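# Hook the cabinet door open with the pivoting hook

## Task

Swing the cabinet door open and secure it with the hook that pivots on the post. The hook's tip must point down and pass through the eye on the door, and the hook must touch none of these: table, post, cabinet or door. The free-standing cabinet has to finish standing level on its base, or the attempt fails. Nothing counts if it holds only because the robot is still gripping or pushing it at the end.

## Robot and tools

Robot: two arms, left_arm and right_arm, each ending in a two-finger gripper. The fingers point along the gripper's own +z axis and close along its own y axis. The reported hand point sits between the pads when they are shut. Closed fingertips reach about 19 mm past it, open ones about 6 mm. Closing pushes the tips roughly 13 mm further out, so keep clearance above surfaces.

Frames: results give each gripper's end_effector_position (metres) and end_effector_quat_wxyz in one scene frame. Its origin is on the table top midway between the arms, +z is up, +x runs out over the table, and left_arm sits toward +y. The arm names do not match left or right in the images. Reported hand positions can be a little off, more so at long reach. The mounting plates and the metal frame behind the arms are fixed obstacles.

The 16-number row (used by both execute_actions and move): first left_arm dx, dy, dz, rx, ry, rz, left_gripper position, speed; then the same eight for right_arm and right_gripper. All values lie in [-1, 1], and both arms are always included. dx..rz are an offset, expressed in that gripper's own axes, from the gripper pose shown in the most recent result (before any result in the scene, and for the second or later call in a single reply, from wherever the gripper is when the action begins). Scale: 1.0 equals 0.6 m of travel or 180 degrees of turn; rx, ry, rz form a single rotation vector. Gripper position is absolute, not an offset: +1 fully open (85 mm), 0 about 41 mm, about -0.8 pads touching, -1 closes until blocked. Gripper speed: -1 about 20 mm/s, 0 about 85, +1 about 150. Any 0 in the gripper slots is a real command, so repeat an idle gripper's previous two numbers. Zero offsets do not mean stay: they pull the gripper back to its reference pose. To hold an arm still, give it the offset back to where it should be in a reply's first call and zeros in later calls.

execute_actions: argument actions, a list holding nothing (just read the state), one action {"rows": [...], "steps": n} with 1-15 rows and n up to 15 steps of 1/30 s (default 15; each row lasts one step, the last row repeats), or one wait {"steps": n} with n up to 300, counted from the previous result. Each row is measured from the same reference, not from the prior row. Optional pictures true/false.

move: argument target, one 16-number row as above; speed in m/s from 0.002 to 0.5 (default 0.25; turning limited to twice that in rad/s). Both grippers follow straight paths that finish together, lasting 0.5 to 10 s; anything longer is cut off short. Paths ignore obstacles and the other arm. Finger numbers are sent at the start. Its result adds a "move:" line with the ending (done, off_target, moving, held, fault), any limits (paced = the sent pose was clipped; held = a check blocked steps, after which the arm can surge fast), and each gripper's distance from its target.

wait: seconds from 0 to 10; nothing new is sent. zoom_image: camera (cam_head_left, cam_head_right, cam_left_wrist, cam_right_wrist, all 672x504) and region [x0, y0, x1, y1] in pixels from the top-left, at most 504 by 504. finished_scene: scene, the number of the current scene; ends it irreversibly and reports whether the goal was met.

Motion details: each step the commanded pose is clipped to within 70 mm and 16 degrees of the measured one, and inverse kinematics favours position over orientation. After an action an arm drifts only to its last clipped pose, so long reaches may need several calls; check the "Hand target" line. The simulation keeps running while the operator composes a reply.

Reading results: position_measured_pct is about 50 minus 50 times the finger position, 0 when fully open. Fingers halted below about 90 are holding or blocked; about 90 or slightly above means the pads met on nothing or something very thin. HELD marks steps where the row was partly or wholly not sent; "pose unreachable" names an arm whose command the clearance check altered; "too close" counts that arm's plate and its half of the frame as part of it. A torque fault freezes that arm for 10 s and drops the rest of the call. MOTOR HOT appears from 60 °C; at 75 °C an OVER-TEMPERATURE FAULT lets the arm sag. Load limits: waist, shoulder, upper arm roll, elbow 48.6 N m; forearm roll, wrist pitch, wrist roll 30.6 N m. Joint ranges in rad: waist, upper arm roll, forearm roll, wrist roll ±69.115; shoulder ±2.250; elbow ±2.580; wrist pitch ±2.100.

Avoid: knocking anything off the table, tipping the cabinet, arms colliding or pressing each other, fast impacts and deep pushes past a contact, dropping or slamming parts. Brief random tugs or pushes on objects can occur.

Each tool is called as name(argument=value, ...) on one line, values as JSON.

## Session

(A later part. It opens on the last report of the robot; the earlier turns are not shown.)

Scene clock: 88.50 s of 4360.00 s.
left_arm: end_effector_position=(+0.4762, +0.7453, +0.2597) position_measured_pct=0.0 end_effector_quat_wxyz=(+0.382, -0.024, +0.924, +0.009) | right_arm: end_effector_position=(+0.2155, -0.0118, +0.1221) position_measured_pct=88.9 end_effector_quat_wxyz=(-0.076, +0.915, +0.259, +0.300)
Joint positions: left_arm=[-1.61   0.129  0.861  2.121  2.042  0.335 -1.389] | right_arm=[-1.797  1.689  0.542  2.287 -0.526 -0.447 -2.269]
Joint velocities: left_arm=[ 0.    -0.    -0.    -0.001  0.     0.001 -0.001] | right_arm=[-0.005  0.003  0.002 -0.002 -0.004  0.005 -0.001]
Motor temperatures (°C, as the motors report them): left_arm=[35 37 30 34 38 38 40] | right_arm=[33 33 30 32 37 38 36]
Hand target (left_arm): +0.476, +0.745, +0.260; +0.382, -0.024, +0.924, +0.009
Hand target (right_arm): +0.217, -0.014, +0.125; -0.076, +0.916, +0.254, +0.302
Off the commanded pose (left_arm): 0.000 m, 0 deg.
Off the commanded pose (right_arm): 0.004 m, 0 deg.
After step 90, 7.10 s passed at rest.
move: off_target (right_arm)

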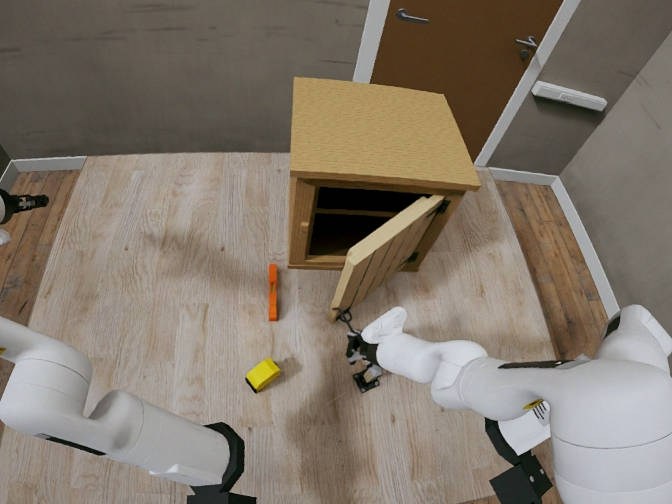

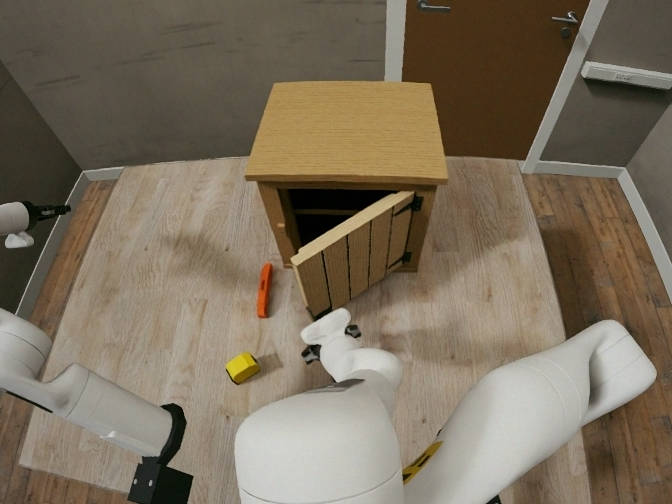

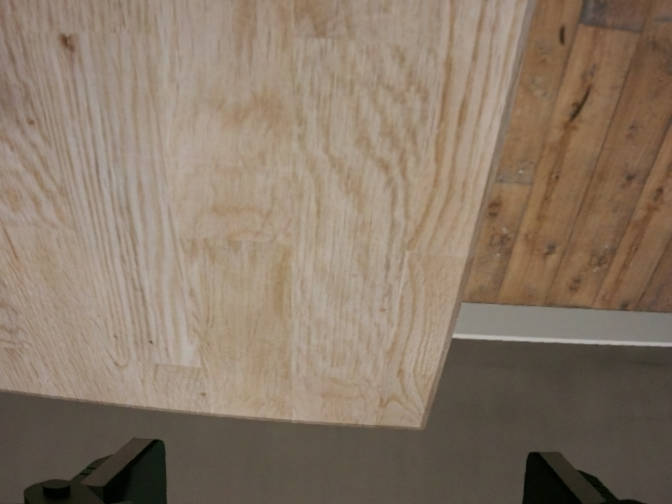

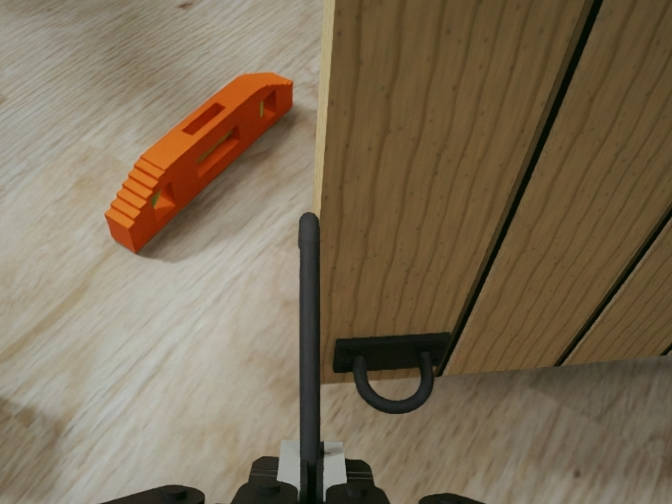

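execute_actions(actions=[])

Scene clock: 105.77 s of 4360.00 s.
left_arm: end_effector_position=(+0.4762, +0.7453, +0.2597) position_measured_pct=0.0 end_effector_quat_wxyz=(+0.382, -0.024, +0.924, +0.009) | right_arm: end_effector_position=(+0.2155, -0.0118, +0.1221) position_measured_pct=88.9 end_effector_quat_wxyz=(-0.076, +0.915, +0.259, +0.300)
Joint positions: left_arm=[-1.61   0.129  0.861  2.121  2.042  0.335 -1.389] | right_arm=[-1.798  1.69   0.542  2.287 -0.526 -0.447 -2.269]
Joint velocities: left_arm=[-0.     0.     0.     0.001  0.     0.     0.   ] | right_arm=[-0. -0. -0.  0.  0. -0.  0.]
Motor temperatures (°C, as the motors report them): left_arm=[35 38 30 34 38 38 40] | right_arm=[33 33 30 32 37 38 36]
Hand target (left_arm): +0.476, +0.745, +0.260; +0.382, -0.024, +0.924, +0.009
Hand target (right_arm): +0.217, -0.014, +0.125; -0.076, +0.916, +0.254, +0.302
Off the commanded pose (left_arm): 0.000 m, 0 deg.
Off the commanded pose (right_arm): 0.004 m, 0 deg.
Steps of this call (steps 1 to 90: nothing new was sent; then 14.27 s passed at rest). Readings (end_effector_position | what the end effector reports):
1: left_arm (+0.4762, +0.7453, +0.2597) | right_arm (+0.2155, -0.0118, +0.1221) | left_arm position_measured_pct=0.0 | right_arm position_measured_pct=88.9
2: left_arm (+0.4762, +0.7453, +0.2597) | right_arm (+0.2155, -0.0118, +0.1221) | left_arm position_measured_pct=0.0 | right_arm position_measured_pct=88.9
4: left_arm (+0.4762, +0.7453, +0.2597) | right_arm (+0.2155, -0.0118, +0.1221) | left_arm position_measured_pct=0.0 | right_arm position_measured_pct=88.9
8: left_arm (+0.4762, +0.7453, +0.2597) | right_arm (+0.2155, -0.0118, +0.1221) | left_arm position_measured_pct=0.0 | right_arm position_measured_pct=88.9
90: the state above

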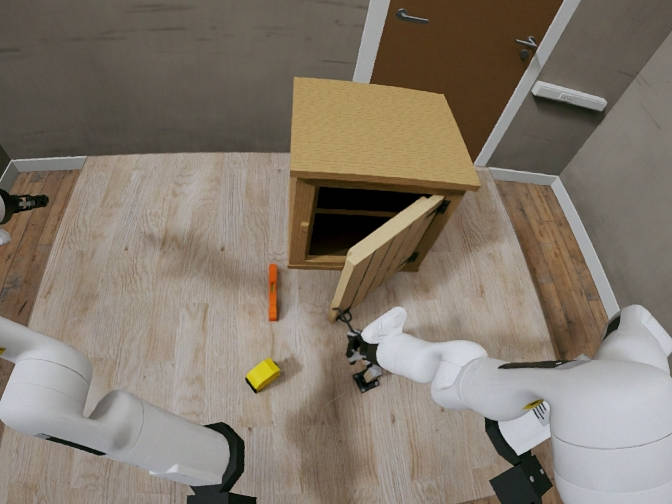

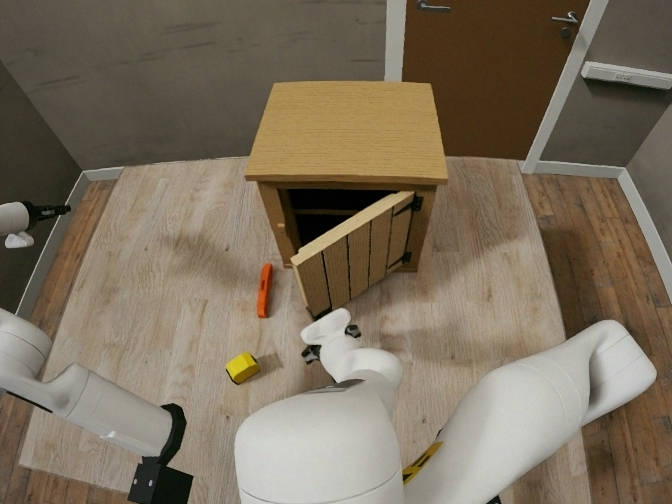

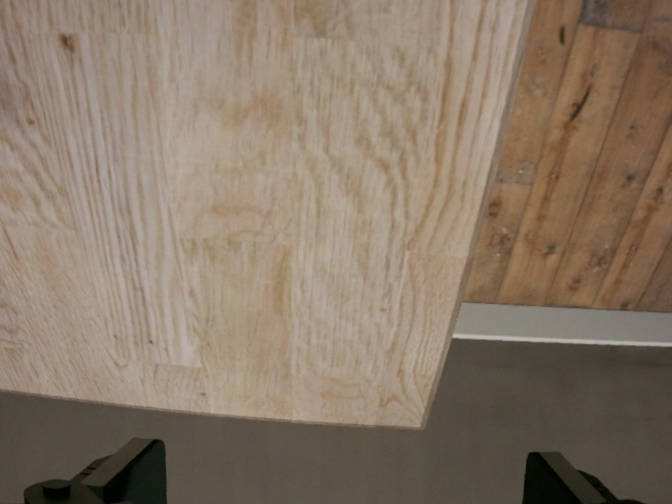

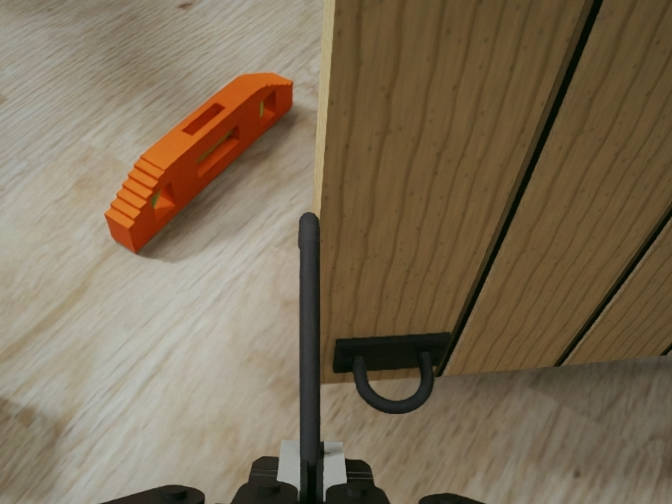

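move(target=[0,0,0,0,0,0,1,0,-0.0063,-0.0018,-0.049,0.011,0.111,-0.015,-1,0], speed=0.06)

Scene clock: 121.67 s of 4360.00 s.
left_arm: end_effector_position=(+0.4762, +0.7453, +0.2597) position_measured_pct=0.0 end_effector_quat_wxyz=(+0.382, -0.024, +0.924, +0.009) | right_arm: end_effector_position=(+0.1992, -0.0202, +0.1443) position_measured_pct=88.9 end_effector_quat_wxyz=(-0.128, +0.841, +0.267, +0.453)
Joint positions: left_arm=[-1.61   0.129  0.861  2.121  2.042  0.335 -1.389] | right_arm=[-2.148  1.966  0.364  2.375 -0.855 -0.719 -2.422]
Joint velocities: left_arm=[-0.     0.    -0.    -0.001  0.    -0.001  0.001] | right_arm=[-0.006  0.005 -0.004 -0.001 -0.007 -0.004  0.006]
Motor temperatures (°C, as the motors report them): left_arm=[35 38 30 34 38 38 40] | right_arm=[33 33 30 32 37 38 36]
Hand target (left_arm): +0.476, +0.745, +0.260; +0.382, -0.024, +0.924, +0.009
Hand target (right_arm): +0.198, -0.020, +0.145; -0.129, +0.841, +0.268, +0.452
Off the commanded pose (left_arm): 0.000 m, 0 deg.
Off the commanded pose (right_arm): 0.002 m, 0 deg.
After step 90, 9.70 s passed at rest.
move: done

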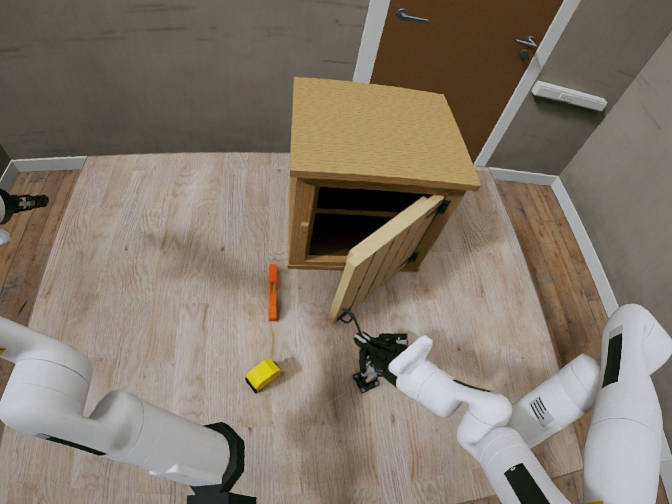

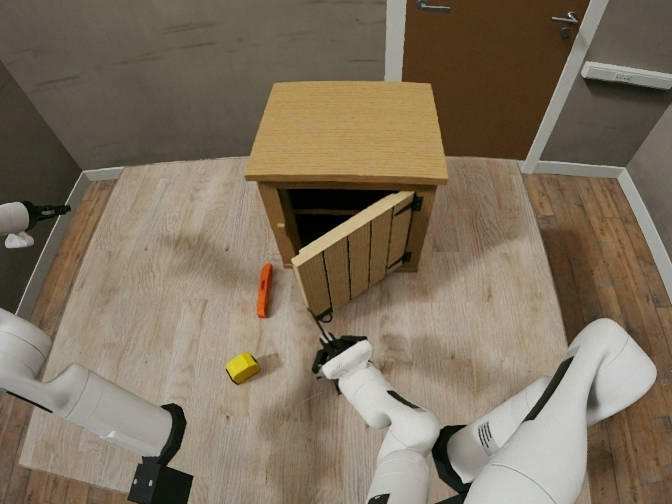

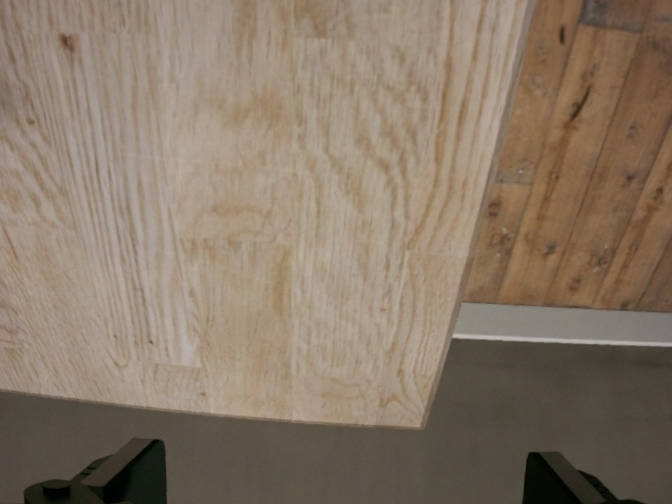

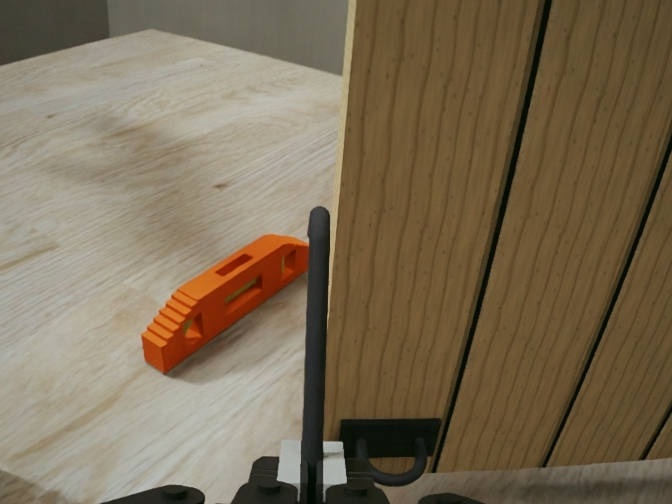

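move(target=[0,0,0,0,0,0,1,0,-0.0016,0.0212,-0.0023,-0.078,0,0.053,-1,0], speed=0.06)

Scene clock: 140.50 s of 4360.00 s.
left_arm: end_effector_position=(+0.4762, +0.7453, +0.2597) position_measured_pct=0.0 end_effector_quat_wxyz=(+0.382, -0.024, +0.924, +0.009) | right_arm: end_effector_position=(+0.2062, -0.0312, +0.1445) position_measured_pct=88.9 end_effector_quat_wxyz=(-0.062, +0.869, +0.137, +0.471)
Joint positions: left_arm=[-1.61   0.129  0.861  2.121  2.042  0.335 -1.389] | right_arm=[-2.449  2.068  0.556  2.195 -1.321 -0.061 -2.185]
Joint velocities: left_arm=[ 0.001 -0.     0.     0.001 -0.001 -0.001 -0.002] | right_arm=[-0.034  0.021  0.014 -0.007 -0.014  0.042  0.005]
Motor temperatures (°C, as the motors report them): left_arm=[35 38 30 34 38 38 40] | right_arm=[33 33 30 32 37 38 36]
Hand target (left_arm): +0.476, +0.745, +0.260; +0.382, -0.024, +0.924, +0.009
Hand target (right_arm): +0.205, -0.032, +0.145; -0.062, +0.869, +0.138, +0.471
Off the commanded pose (left_arm): 0.000 m, 0 deg.
Off the commanded pose (right_arm): 0.001 m, 0 deg.
After step 90, 13.07 s passed at rest.
move: done

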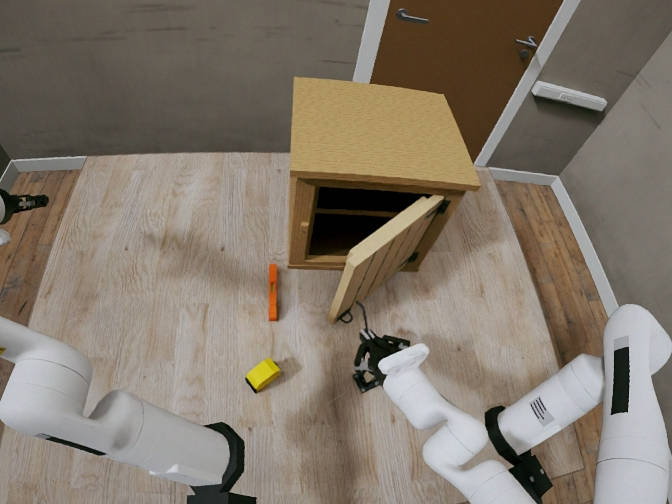

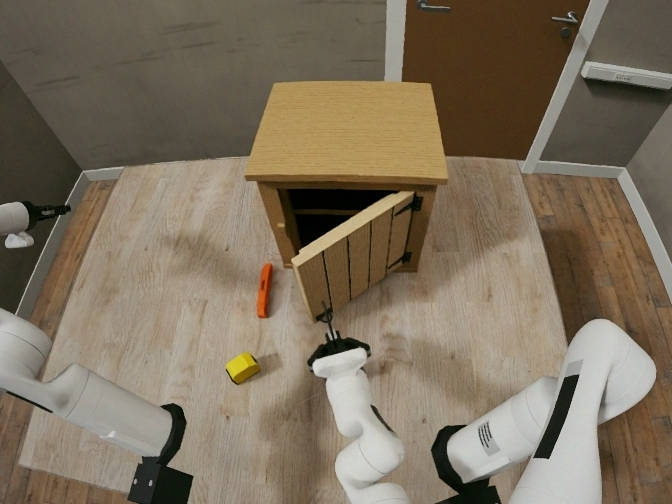

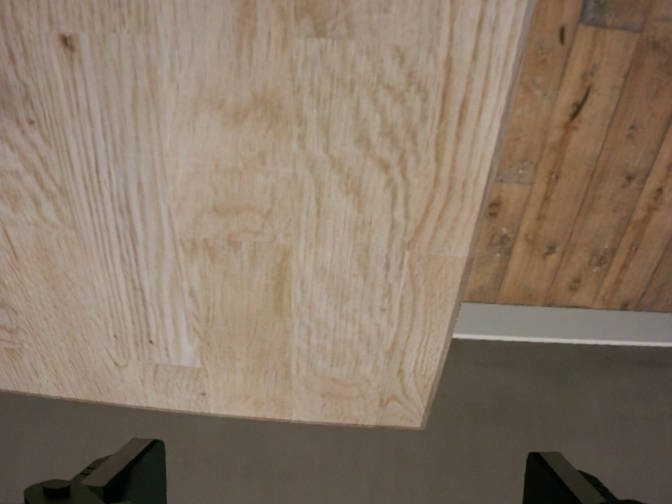

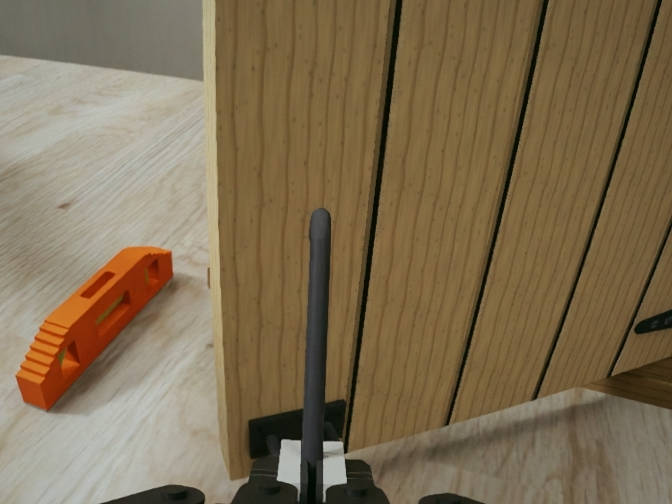

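move(target=[0,0,0,0,0,0,1,0,-0.0141,-0.0079,0.0472,0.02,-0.122,-0.019,-1,0], speed=0.05)

Scene clock: 154.50 s of 4360.00 s.
left_arm: end_effector_position=(+0.4762, +0.7453, +0.2597) position_measured_pct=0.0 end_effector_quat_wxyz=(+0.382, -0.024, +0.924, +0.009) | right_arm: end_effector_position=(+0.2222, -0.0219, +0.1199) position_measured_pct=88.9 end_effector_quat_wxyz=(-0.047, +0.936, +0.188, +0.293)
Joint positions: left_arm=[-1.61   0.129  0.861  2.121  2.042  0.335 -1.389] | right_arm=[-1.789  1.67   0.543  2.228 -0.803 -0.316 -2.103]
Joint velocities: left_arm=[ 0.     0.001 -0.     0.001 -0.     0.001 -0.002] | right_arm=[ 0.007 -0.005  0.001 -0.001  0.004  0.001 -0.002]
Motor temperatures (°C, as the motors report them): left_arm=[35 38 30 34 38 38 40] | right_arm=[32 34 31 32 37 38 36]
Hand target (left_arm): +0.476, +0.745, +0.260; +0.382, -0.024, +0.924, +0.009
Hand target (right_arm): +0.223, -0.022, +0.120; -0.047, +0.936, +0.188, +0.293
Off the commanded pose (left_arm): 0.000 m, 0 deg.
Off the commanded pose (right_arm): 0.002 m, 0 deg.
After step 90, 6.83 s passed at rest.
move: done

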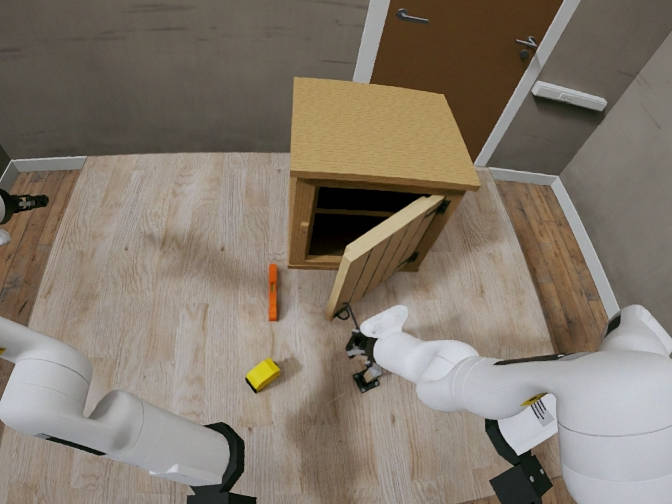

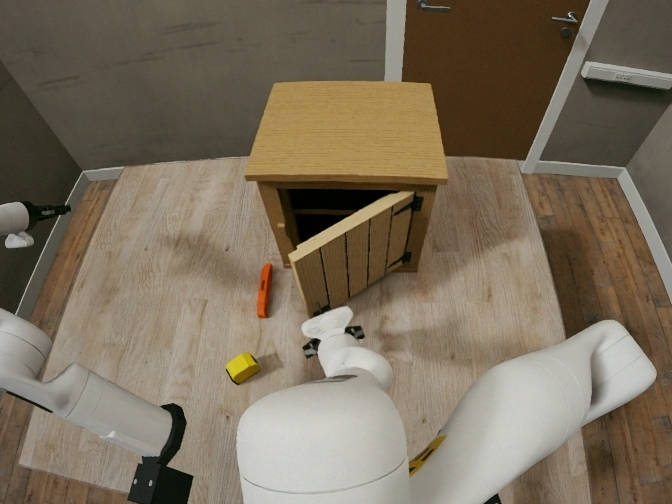

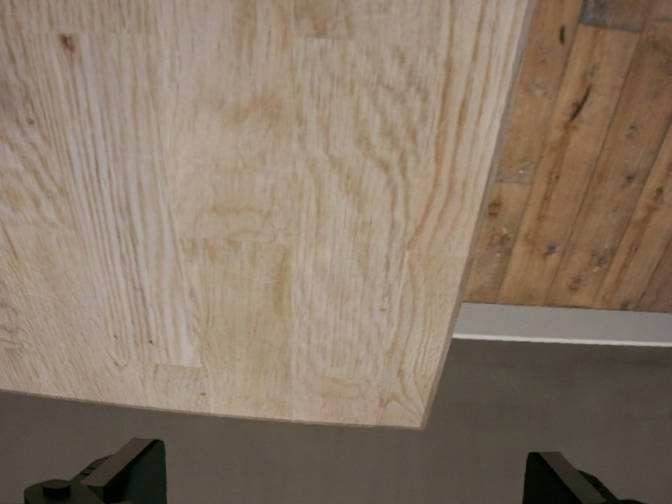

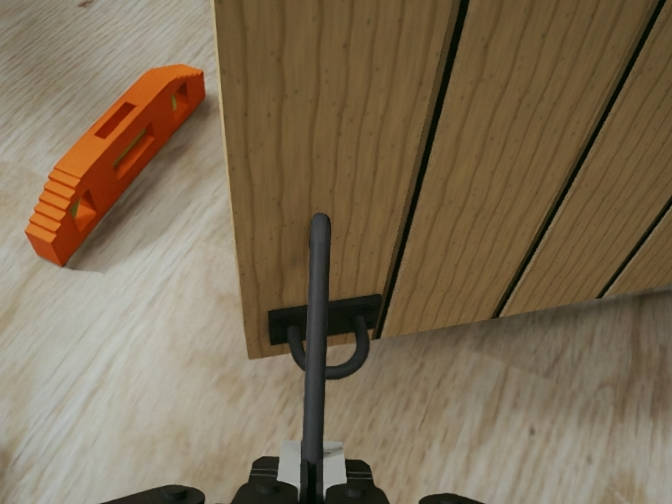

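move(target=[0,0,0,0,0,0,1,0,-0.0063,-0.0006,0.036,0,-0.056,0,-1,0], speed=0.04)

Scene clock: 169.63 s of 4360.00 s.
left_arm: end_effector_position=(+0.4762, +0.7453, +0.2597) position_measured_pct=0.0 end_effector_quat_wxyz=(+0.382, -0.024, +0.924, +0.009) | right_arm: end_effector_position=(+0.2280, -0.0195, +0.1011) position_measured_pct=88.9 end_effector_quat_wxyz=(-0.030, +0.959, +0.193, +0.207)
Joint positions: left_arm=[-1.61   0.129  0.861  2.121  2.042  0.335 -1.389] | right_arm=[-1.624  1.584  0.582  2.149 -0.697 -0.169 -2.016]
Joint velocities: left_arm=[-0.    -0.001 -0.     0.001  0.001  0.    -0.   ] | right_arm=[ 0.003 -0.003 -0.    -0.001  0.003  0.001  0.001]
Motor temperatures (°C, as the motors report them): left_arm=[35 38 30 34 38 38 40] | right_arm=[32 34 30 32 37 38 36]
Hand target (left_arm): +0.476, +0.745, +0.260; +0.382, -0.024, +0.924, +0.009
Hand target (right_arm): +0.230, -0.019, +0.100; -0.030, +0.958, +0.192, +0.209
Off the commanded pose (left_arm): 0.000 m, 0 deg.
Off the commanded pose (right_arm): 0.003 m, 0 deg.
After step 90, 9.70 s passed at rest.
move: done

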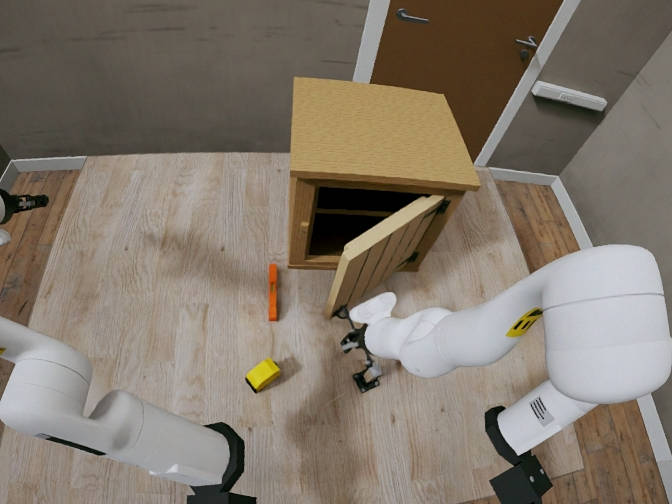

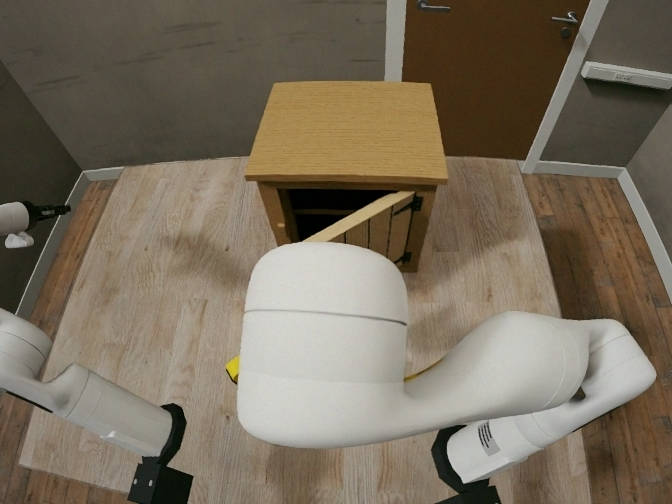

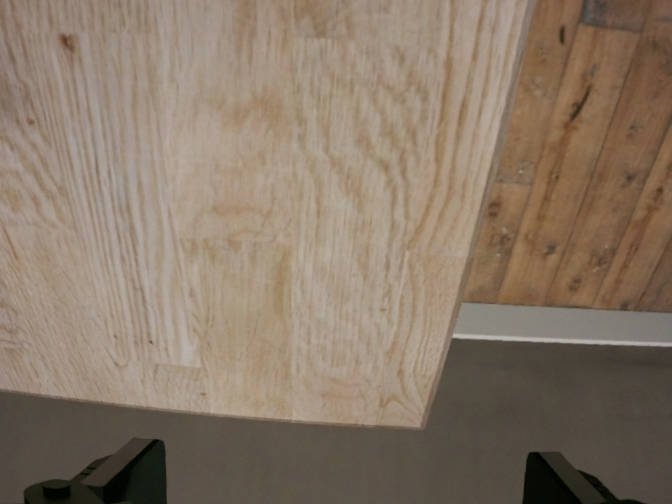

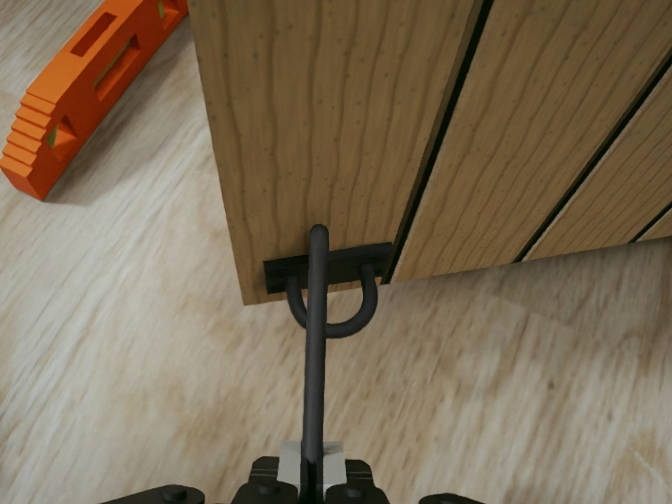

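move(target=[0,0,0,0,0,0,1,0,-0.0047,0.0042,0.018,-0.0047,0,0.01,-1,0], speed=0.03)

Scene clock: 179.37 s of 4360.00 s.
left_arm: end_effector_position=(+0.4762, +0.7453, +0.2597) position_measured_pct=0.0 end_effector_quat_wxyz=(+0.382, -0.024, +0.924, +0.009) | right_arm: end_effector_position=(+0.2281, -0.0194, +0.1004) position_measured_pct=88.9 end_effector_quat_wxyz=(-0.032, +0.961, +0.178, +0.210)
Joint positions: left_arm=[-1.61   0.129  0.861  2.121  2.042  0.335 -1.389] | right_arm=[-1.63   1.591  0.582  2.147 -0.718 -0.169 -2.033]
Joint velocities: left_arm=[-0.    -0.    -0.     0.001 -0.    -0.001  0.   ] | right_arm=[-0.001  0.001  0.     0.001 -0.003  0.001  0.002]
Motor temperatures (°C, as the motors report them): left_arm=[35 38 30 34 38 38 40] | right_arm=[32 33 30 32 37 38 36]
Hand target (left_arm): +0.476, +0.745, +0.260; +0.382, -0.024, +0.924, +0.009
Hand target (right_arm): +0.230, -0.022, +0.090; -0.027, +0.962, +0.176, +0.208
Off the commanded pose (left_arm): 0.000 m, 0 deg.
Off the commanded pose (right_arm): 0.011 m, 1 deg.
After step 90, 5.93 s passed at rest.
move: off_target (right_arm)

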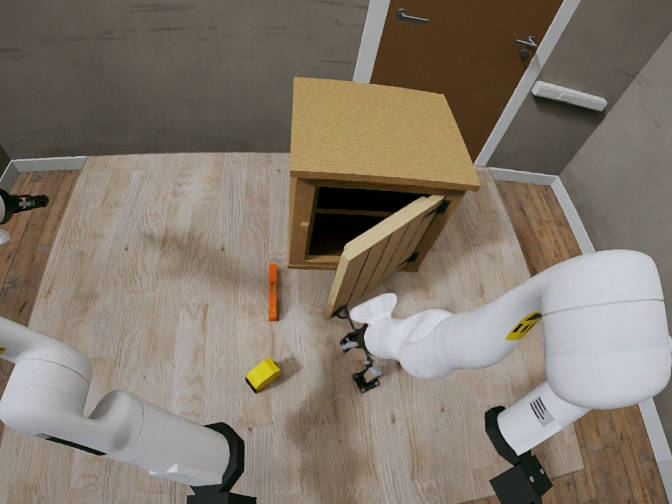

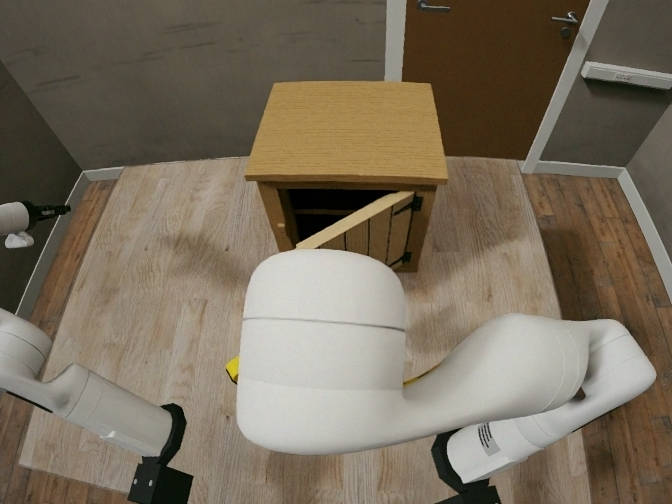

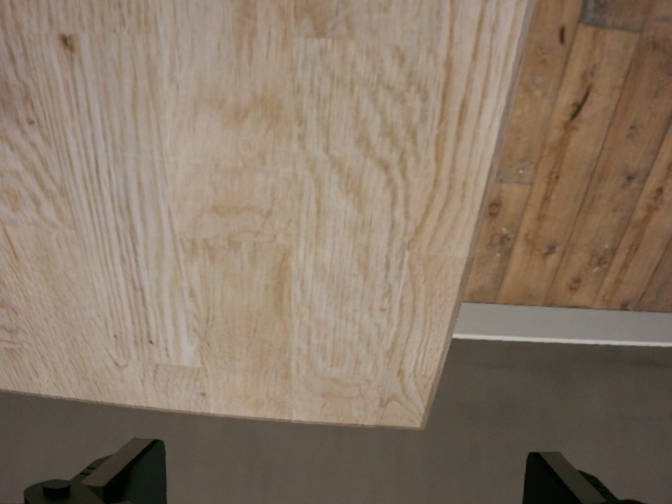

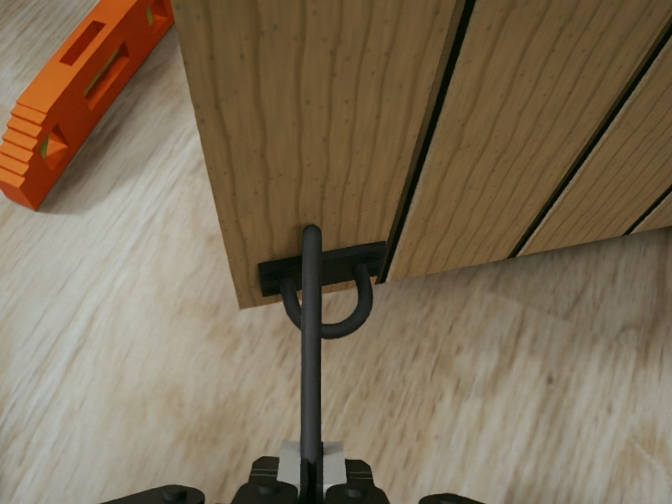

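execute_actions(actions=[{"rows": [[0,0,0,0,0,0,1,0,0,0,0,0,0,0,-0.45,0]], "steps": 15}], pictures=false)

move(target=[0,0,0,0,0,0,1,0,0.0285,0,0.0348,0,0,0,-0.45,0], speed=0.04)

Scene clock: 186.77 s of 4360.00 s.
left_arm: end_effector_position=(+0.4762, +0.7453, +0.2597) position_measured_pct=0.0 end_effector_quat_wxyz=(+0.382, -0.024, +0.924, +0.009) | right_arm: end_effector_position=(+0.2281, -0.0193, +0.1005) position_measured_pct=72.6 end_effector_quat_wxyz=(-0.032, +0.961, +0.178, +0.210)
Joint positions: left_arm=[-1.61   0.129  0.861  2.121  2.042  0.335 -1.389] | right_arm=[-1.63   1.591  0.582  2.147 -0.718 -0.169 -2.032]
Joint velocities: left_arm=[-0.     0.001 -0.    -0.001  0.     0.    -0.   ] | right_arm=[ 0.001  0.002  0.001 -0.    -0.    -0.001 -0.001]
Motor temperatures (°C, as the motors report them): left_arm=[35 38 30 34 38 38 40] | right_arm=[32 33 30 32 37 38 36]
Hand target (left_arm): +0.476, +0.745, +0.260; +0.382, -0.024, +0.924, +0.009
Hand target (right_arm): +0.228, -0.019, +0.100; -0.032, +0.961, +0.178, +0.210
Off the commanded pose (left_arm): 0.000 m, 0 deg.
Off the commanded pose (right_arm): 0.000 m, 0 deg.
Steps of this call (steps 1 to 90: nothing new was sent; then 3.90 s passed at rest; steps 91 to 105: all 15 steps of this action). Readings (end_effector_position | what the end effector reports):
91: left_arm (+0.4762, +0.7453, +0.2597) | right_arm (+0.2280, -0.0192, +0.1008) | left_arm position_measured_pct=0.0 | right_arm position_measured_pct=88.9
92: left_arm (+0.4762, +0.7453, +0.2597) | right_arm (+0.2275, -0.0190, +0.1020) | left_arm position_measured_pct=0.0 | right_arm position_measured_pct=88.9
94: left_arm (+0.4762, +0.7453, +0.2597) | right_arm (+0.2272, -0.0185, +0.1035) | left_arm position_measured_pct=0.0 | right_arm position_measured_pct=84.5
98: left_arm (+0.4762, +0.7453, +0.2597) | right_arm (+0.2279, -0.0188, +0.1013) | left_arm position_measured_pct=0.0 | right_arm position_measured_pct=74.6
105: the state above

Scene clock: 187.93 s of 4360.00 s.
left_arm: end_effector_position=(+0.4762, +0.7453, +0.2597) position_measured_pct=0.0 end_effector_quat_wxyz=(+0.382, -0.024, +0.924, +0.009) | right_arm: end_effector_position=(+0.2506, -0.0108, +0.0885) position_measured_pct=72.6 end_effector_quat_wxyz=(-0.032, +0.961, +0.178, +0.210)
Joint positions: left_arm=[-1.61   0.129  0.861  2.121  2.042  0.335 -1.389] | right_arm=[-1.565  1.606  0.606  2.098 -0.689 -0.172 -2.01 ]
Joint velocities: left_arm=[ 0.001  0.     0.     0.001  0.    -0.    -0.002] | right_arm=[ 0.005  0.001 -0.    -0.002  0.001  0.     0.   ]
Motor temperatures (°C, as the motors report them): left_arm=[35 38 30 34 38 38 40] | right_arm=[32 33 30 32 37 38 36]
Hand target (left_arm): +0.476, +0.745, +0.260; +0.382, -0.024, +0.924, +0.009
Hand target (right_arm): +0.251, -0.011, +0.088; -0.032, +0.961, +0.178, +0.210
Off the commanded pose (left_arm): 0.000 m, 0 deg.
Off the commanded pose (right_arm): 0.000 m, 0 deg.
move: done

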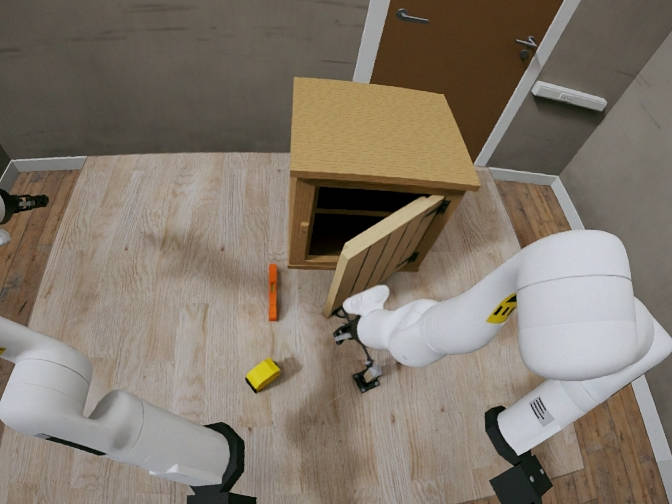

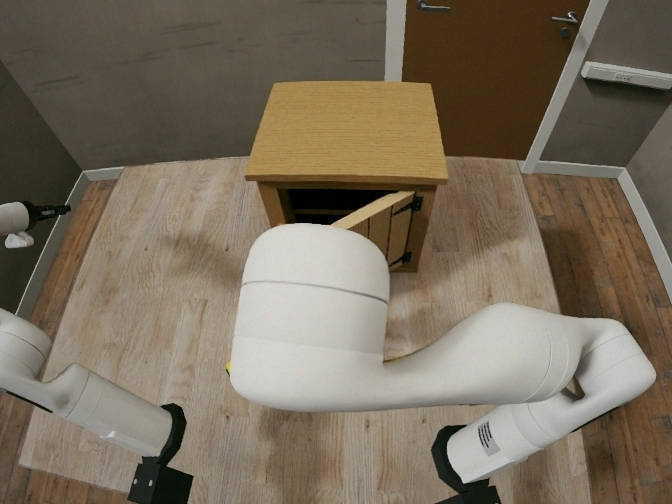

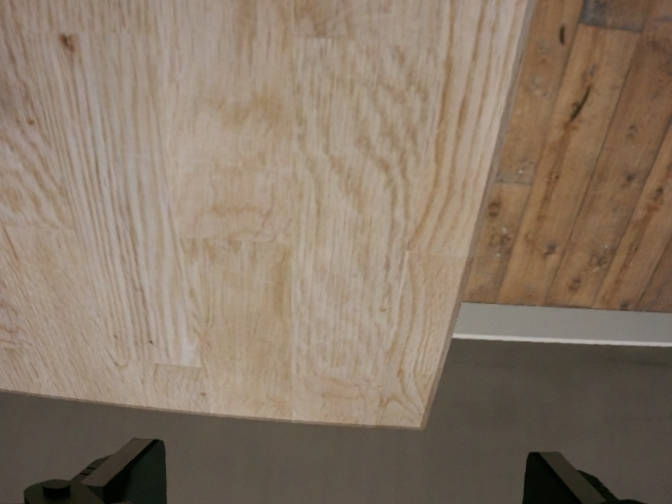

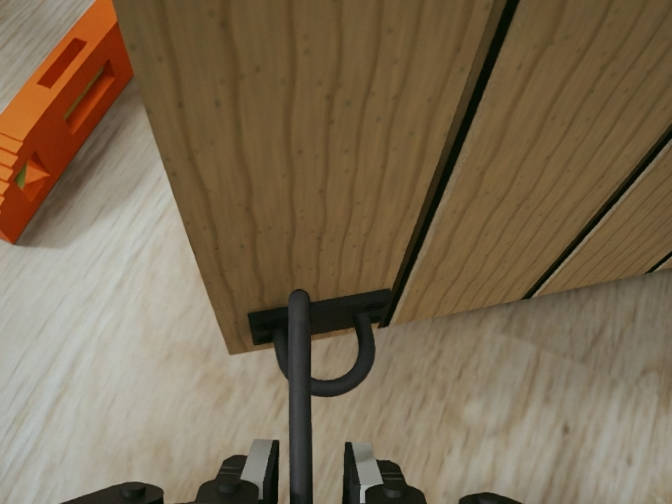

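move(target=[0,0,0,0,0,0,1,0,0.0332,0,0.0155,0,0,0,-0.45,0], speed=0.02)

Scene clock: 193.77 s of 4360.00 s.
left_arm: end_effector_position=(+0.4762, +0.7453, +0.2597) position_measured_pct=0.0 end_effector_quat_wxyz=(+0.382, -0.024, +0.924, +0.009) | right_arm: end_effector_position=(+0.2710, -0.0030, +0.0883) position_measured_pct=72.6 end_effector_quat_wxyz=(-0.032, +0.961, +0.178, +0.210)
Joint positions: left_arm=[-1.61   0.129  0.861  2.121  2.042  0.335 -1.389] | right_arm=[-1.528  1.6    0.642  2.058 -0.667 -0.145 -1.986]
Joint velocities: left_arm=[ 0.001  0.    -0.     0.001 -0.    -0.001 -0.001] | right_arm=[ 0.002 -0.    -0.001 -0.001  0.     0.002  0.   ]
Motor temperatures (°C, as the motors report them): left_arm=[35 38 30 34 38 38 40] | right_arm=[32 33 30 32 37 38 36]
Hand target (left_arm): +0.476, +0.745, +0.260; +0.382, -0.024, +0.924, +0.009
Hand target (right_arm): +0.271, -0.003, +0.088; -0.032, +0.961, +0.178, +0.210
Off the commanded pose (left_arm): 0.000 m, 0 deg.
Off the commanded pose (right_arm): 0.000 m, 0 deg.
After step 90, 1.50 s passed at rest.
move: done

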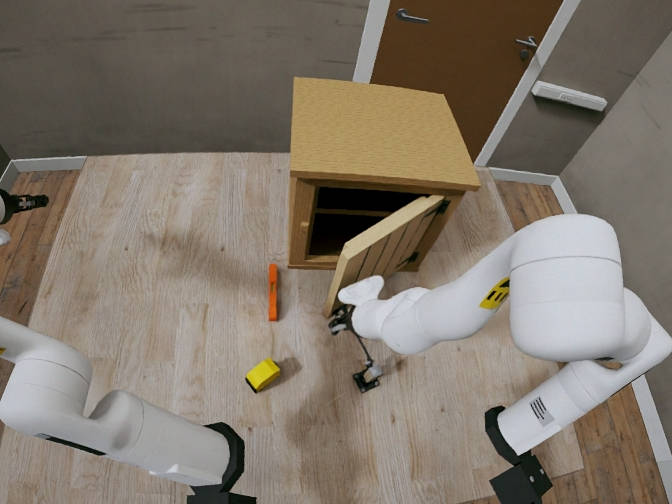

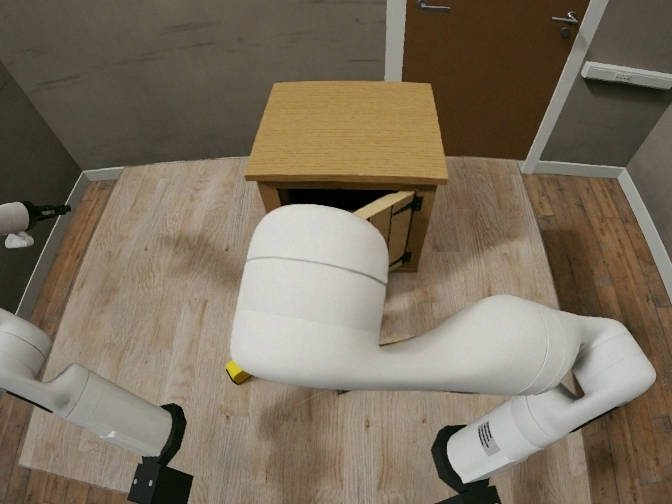

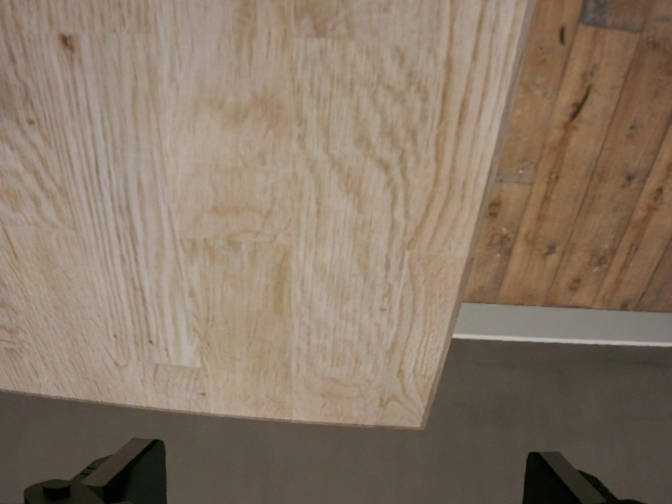

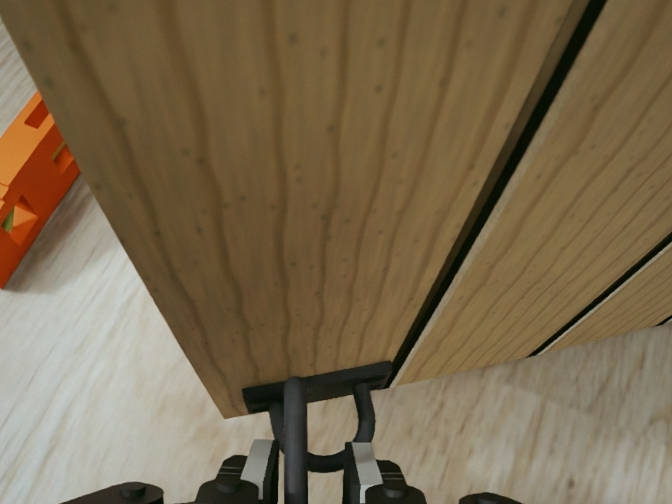

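move(target=[0,0,0,0,0,0,1,0,0.018,0.006,0.0085,0,0,0,-0.45,0], speed=0.015)

Scene clock: 200.57 s of 4360.00 s.
left_arm: end_effector_position=(+0.4762, +0.7453, +0.2597) position_measured_pct=0.0 end_effector_quat_wxyz=(+0.382, -0.024, +0.924, +0.009) | right_arm: end_effector_position=(+0.2832, -0.0016, +0.0884) position_measured_pct=72.6 end_effector_quat_wxyz=(-0.032, +0.961, +0.179, +0.210)
Joint positions: left_arm=[-1.61   0.129  0.861  2.121  2.042  0.335 -1.389] | right_arm=[-1.501  1.591  0.657  2.043 -0.65  -0.141 -1.971]
Joint velocities: left_arm=[ 0.     0.    -0.    -0.     0.    -0.    -0.001] | right_arm=[ 0.002 -0.001 -0.001  0.     0.001 -0.     0.001]
Motor temperatures (°C, as the motors report them): left_arm=[35 38 30 34 38 38 40] | right_arm=[32 33 30 32 37 38 36]
Hand target (left_arm): +0.476, +0.745, +0.260; +0.382, -0.024, +0.924, +0.009
Hand target (right_arm): +0.283, -0.002, +0.088; -0.032, +0.961, +0.178, +0.210
Off the commanded pose (left_arm): 0.000 m, 0 deg.
Off the commanded pose (right_arm): 0.001 m, 0 deg.
After step 90, 2.73 s passed at rest.
move: done

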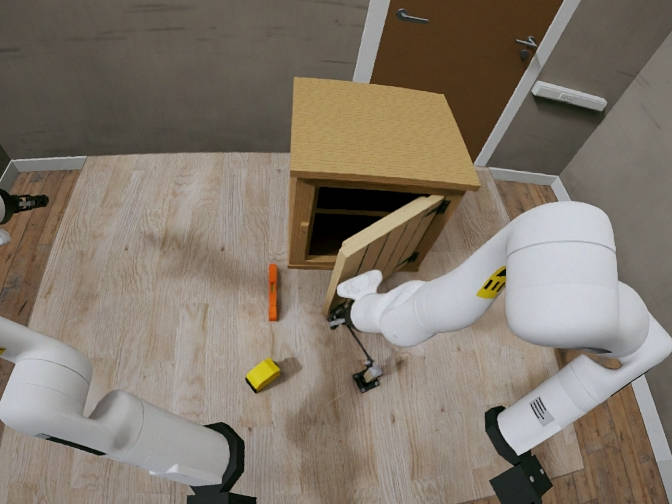

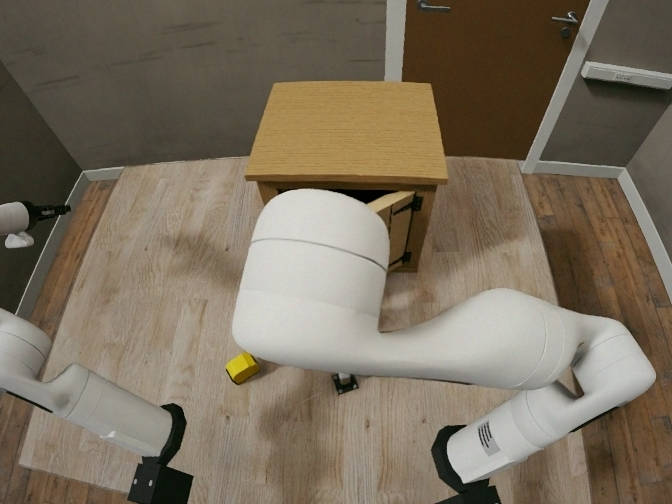

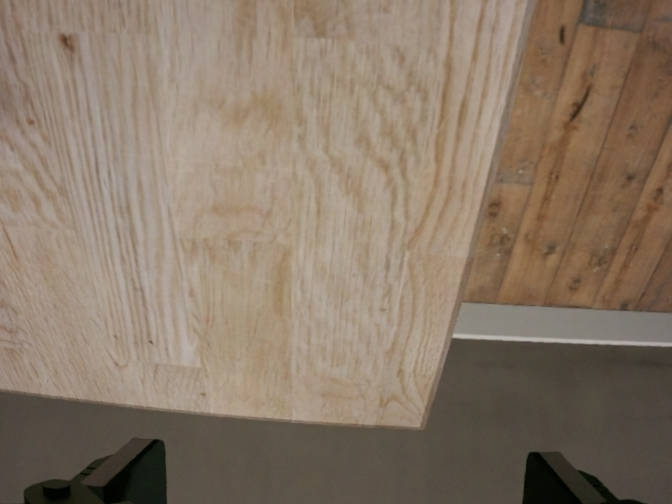

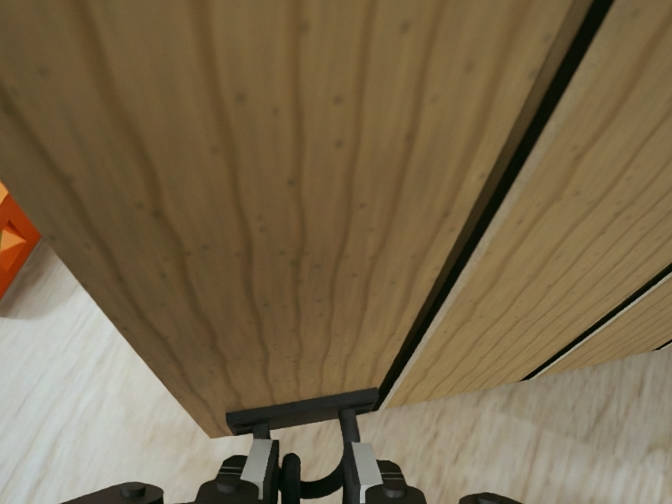

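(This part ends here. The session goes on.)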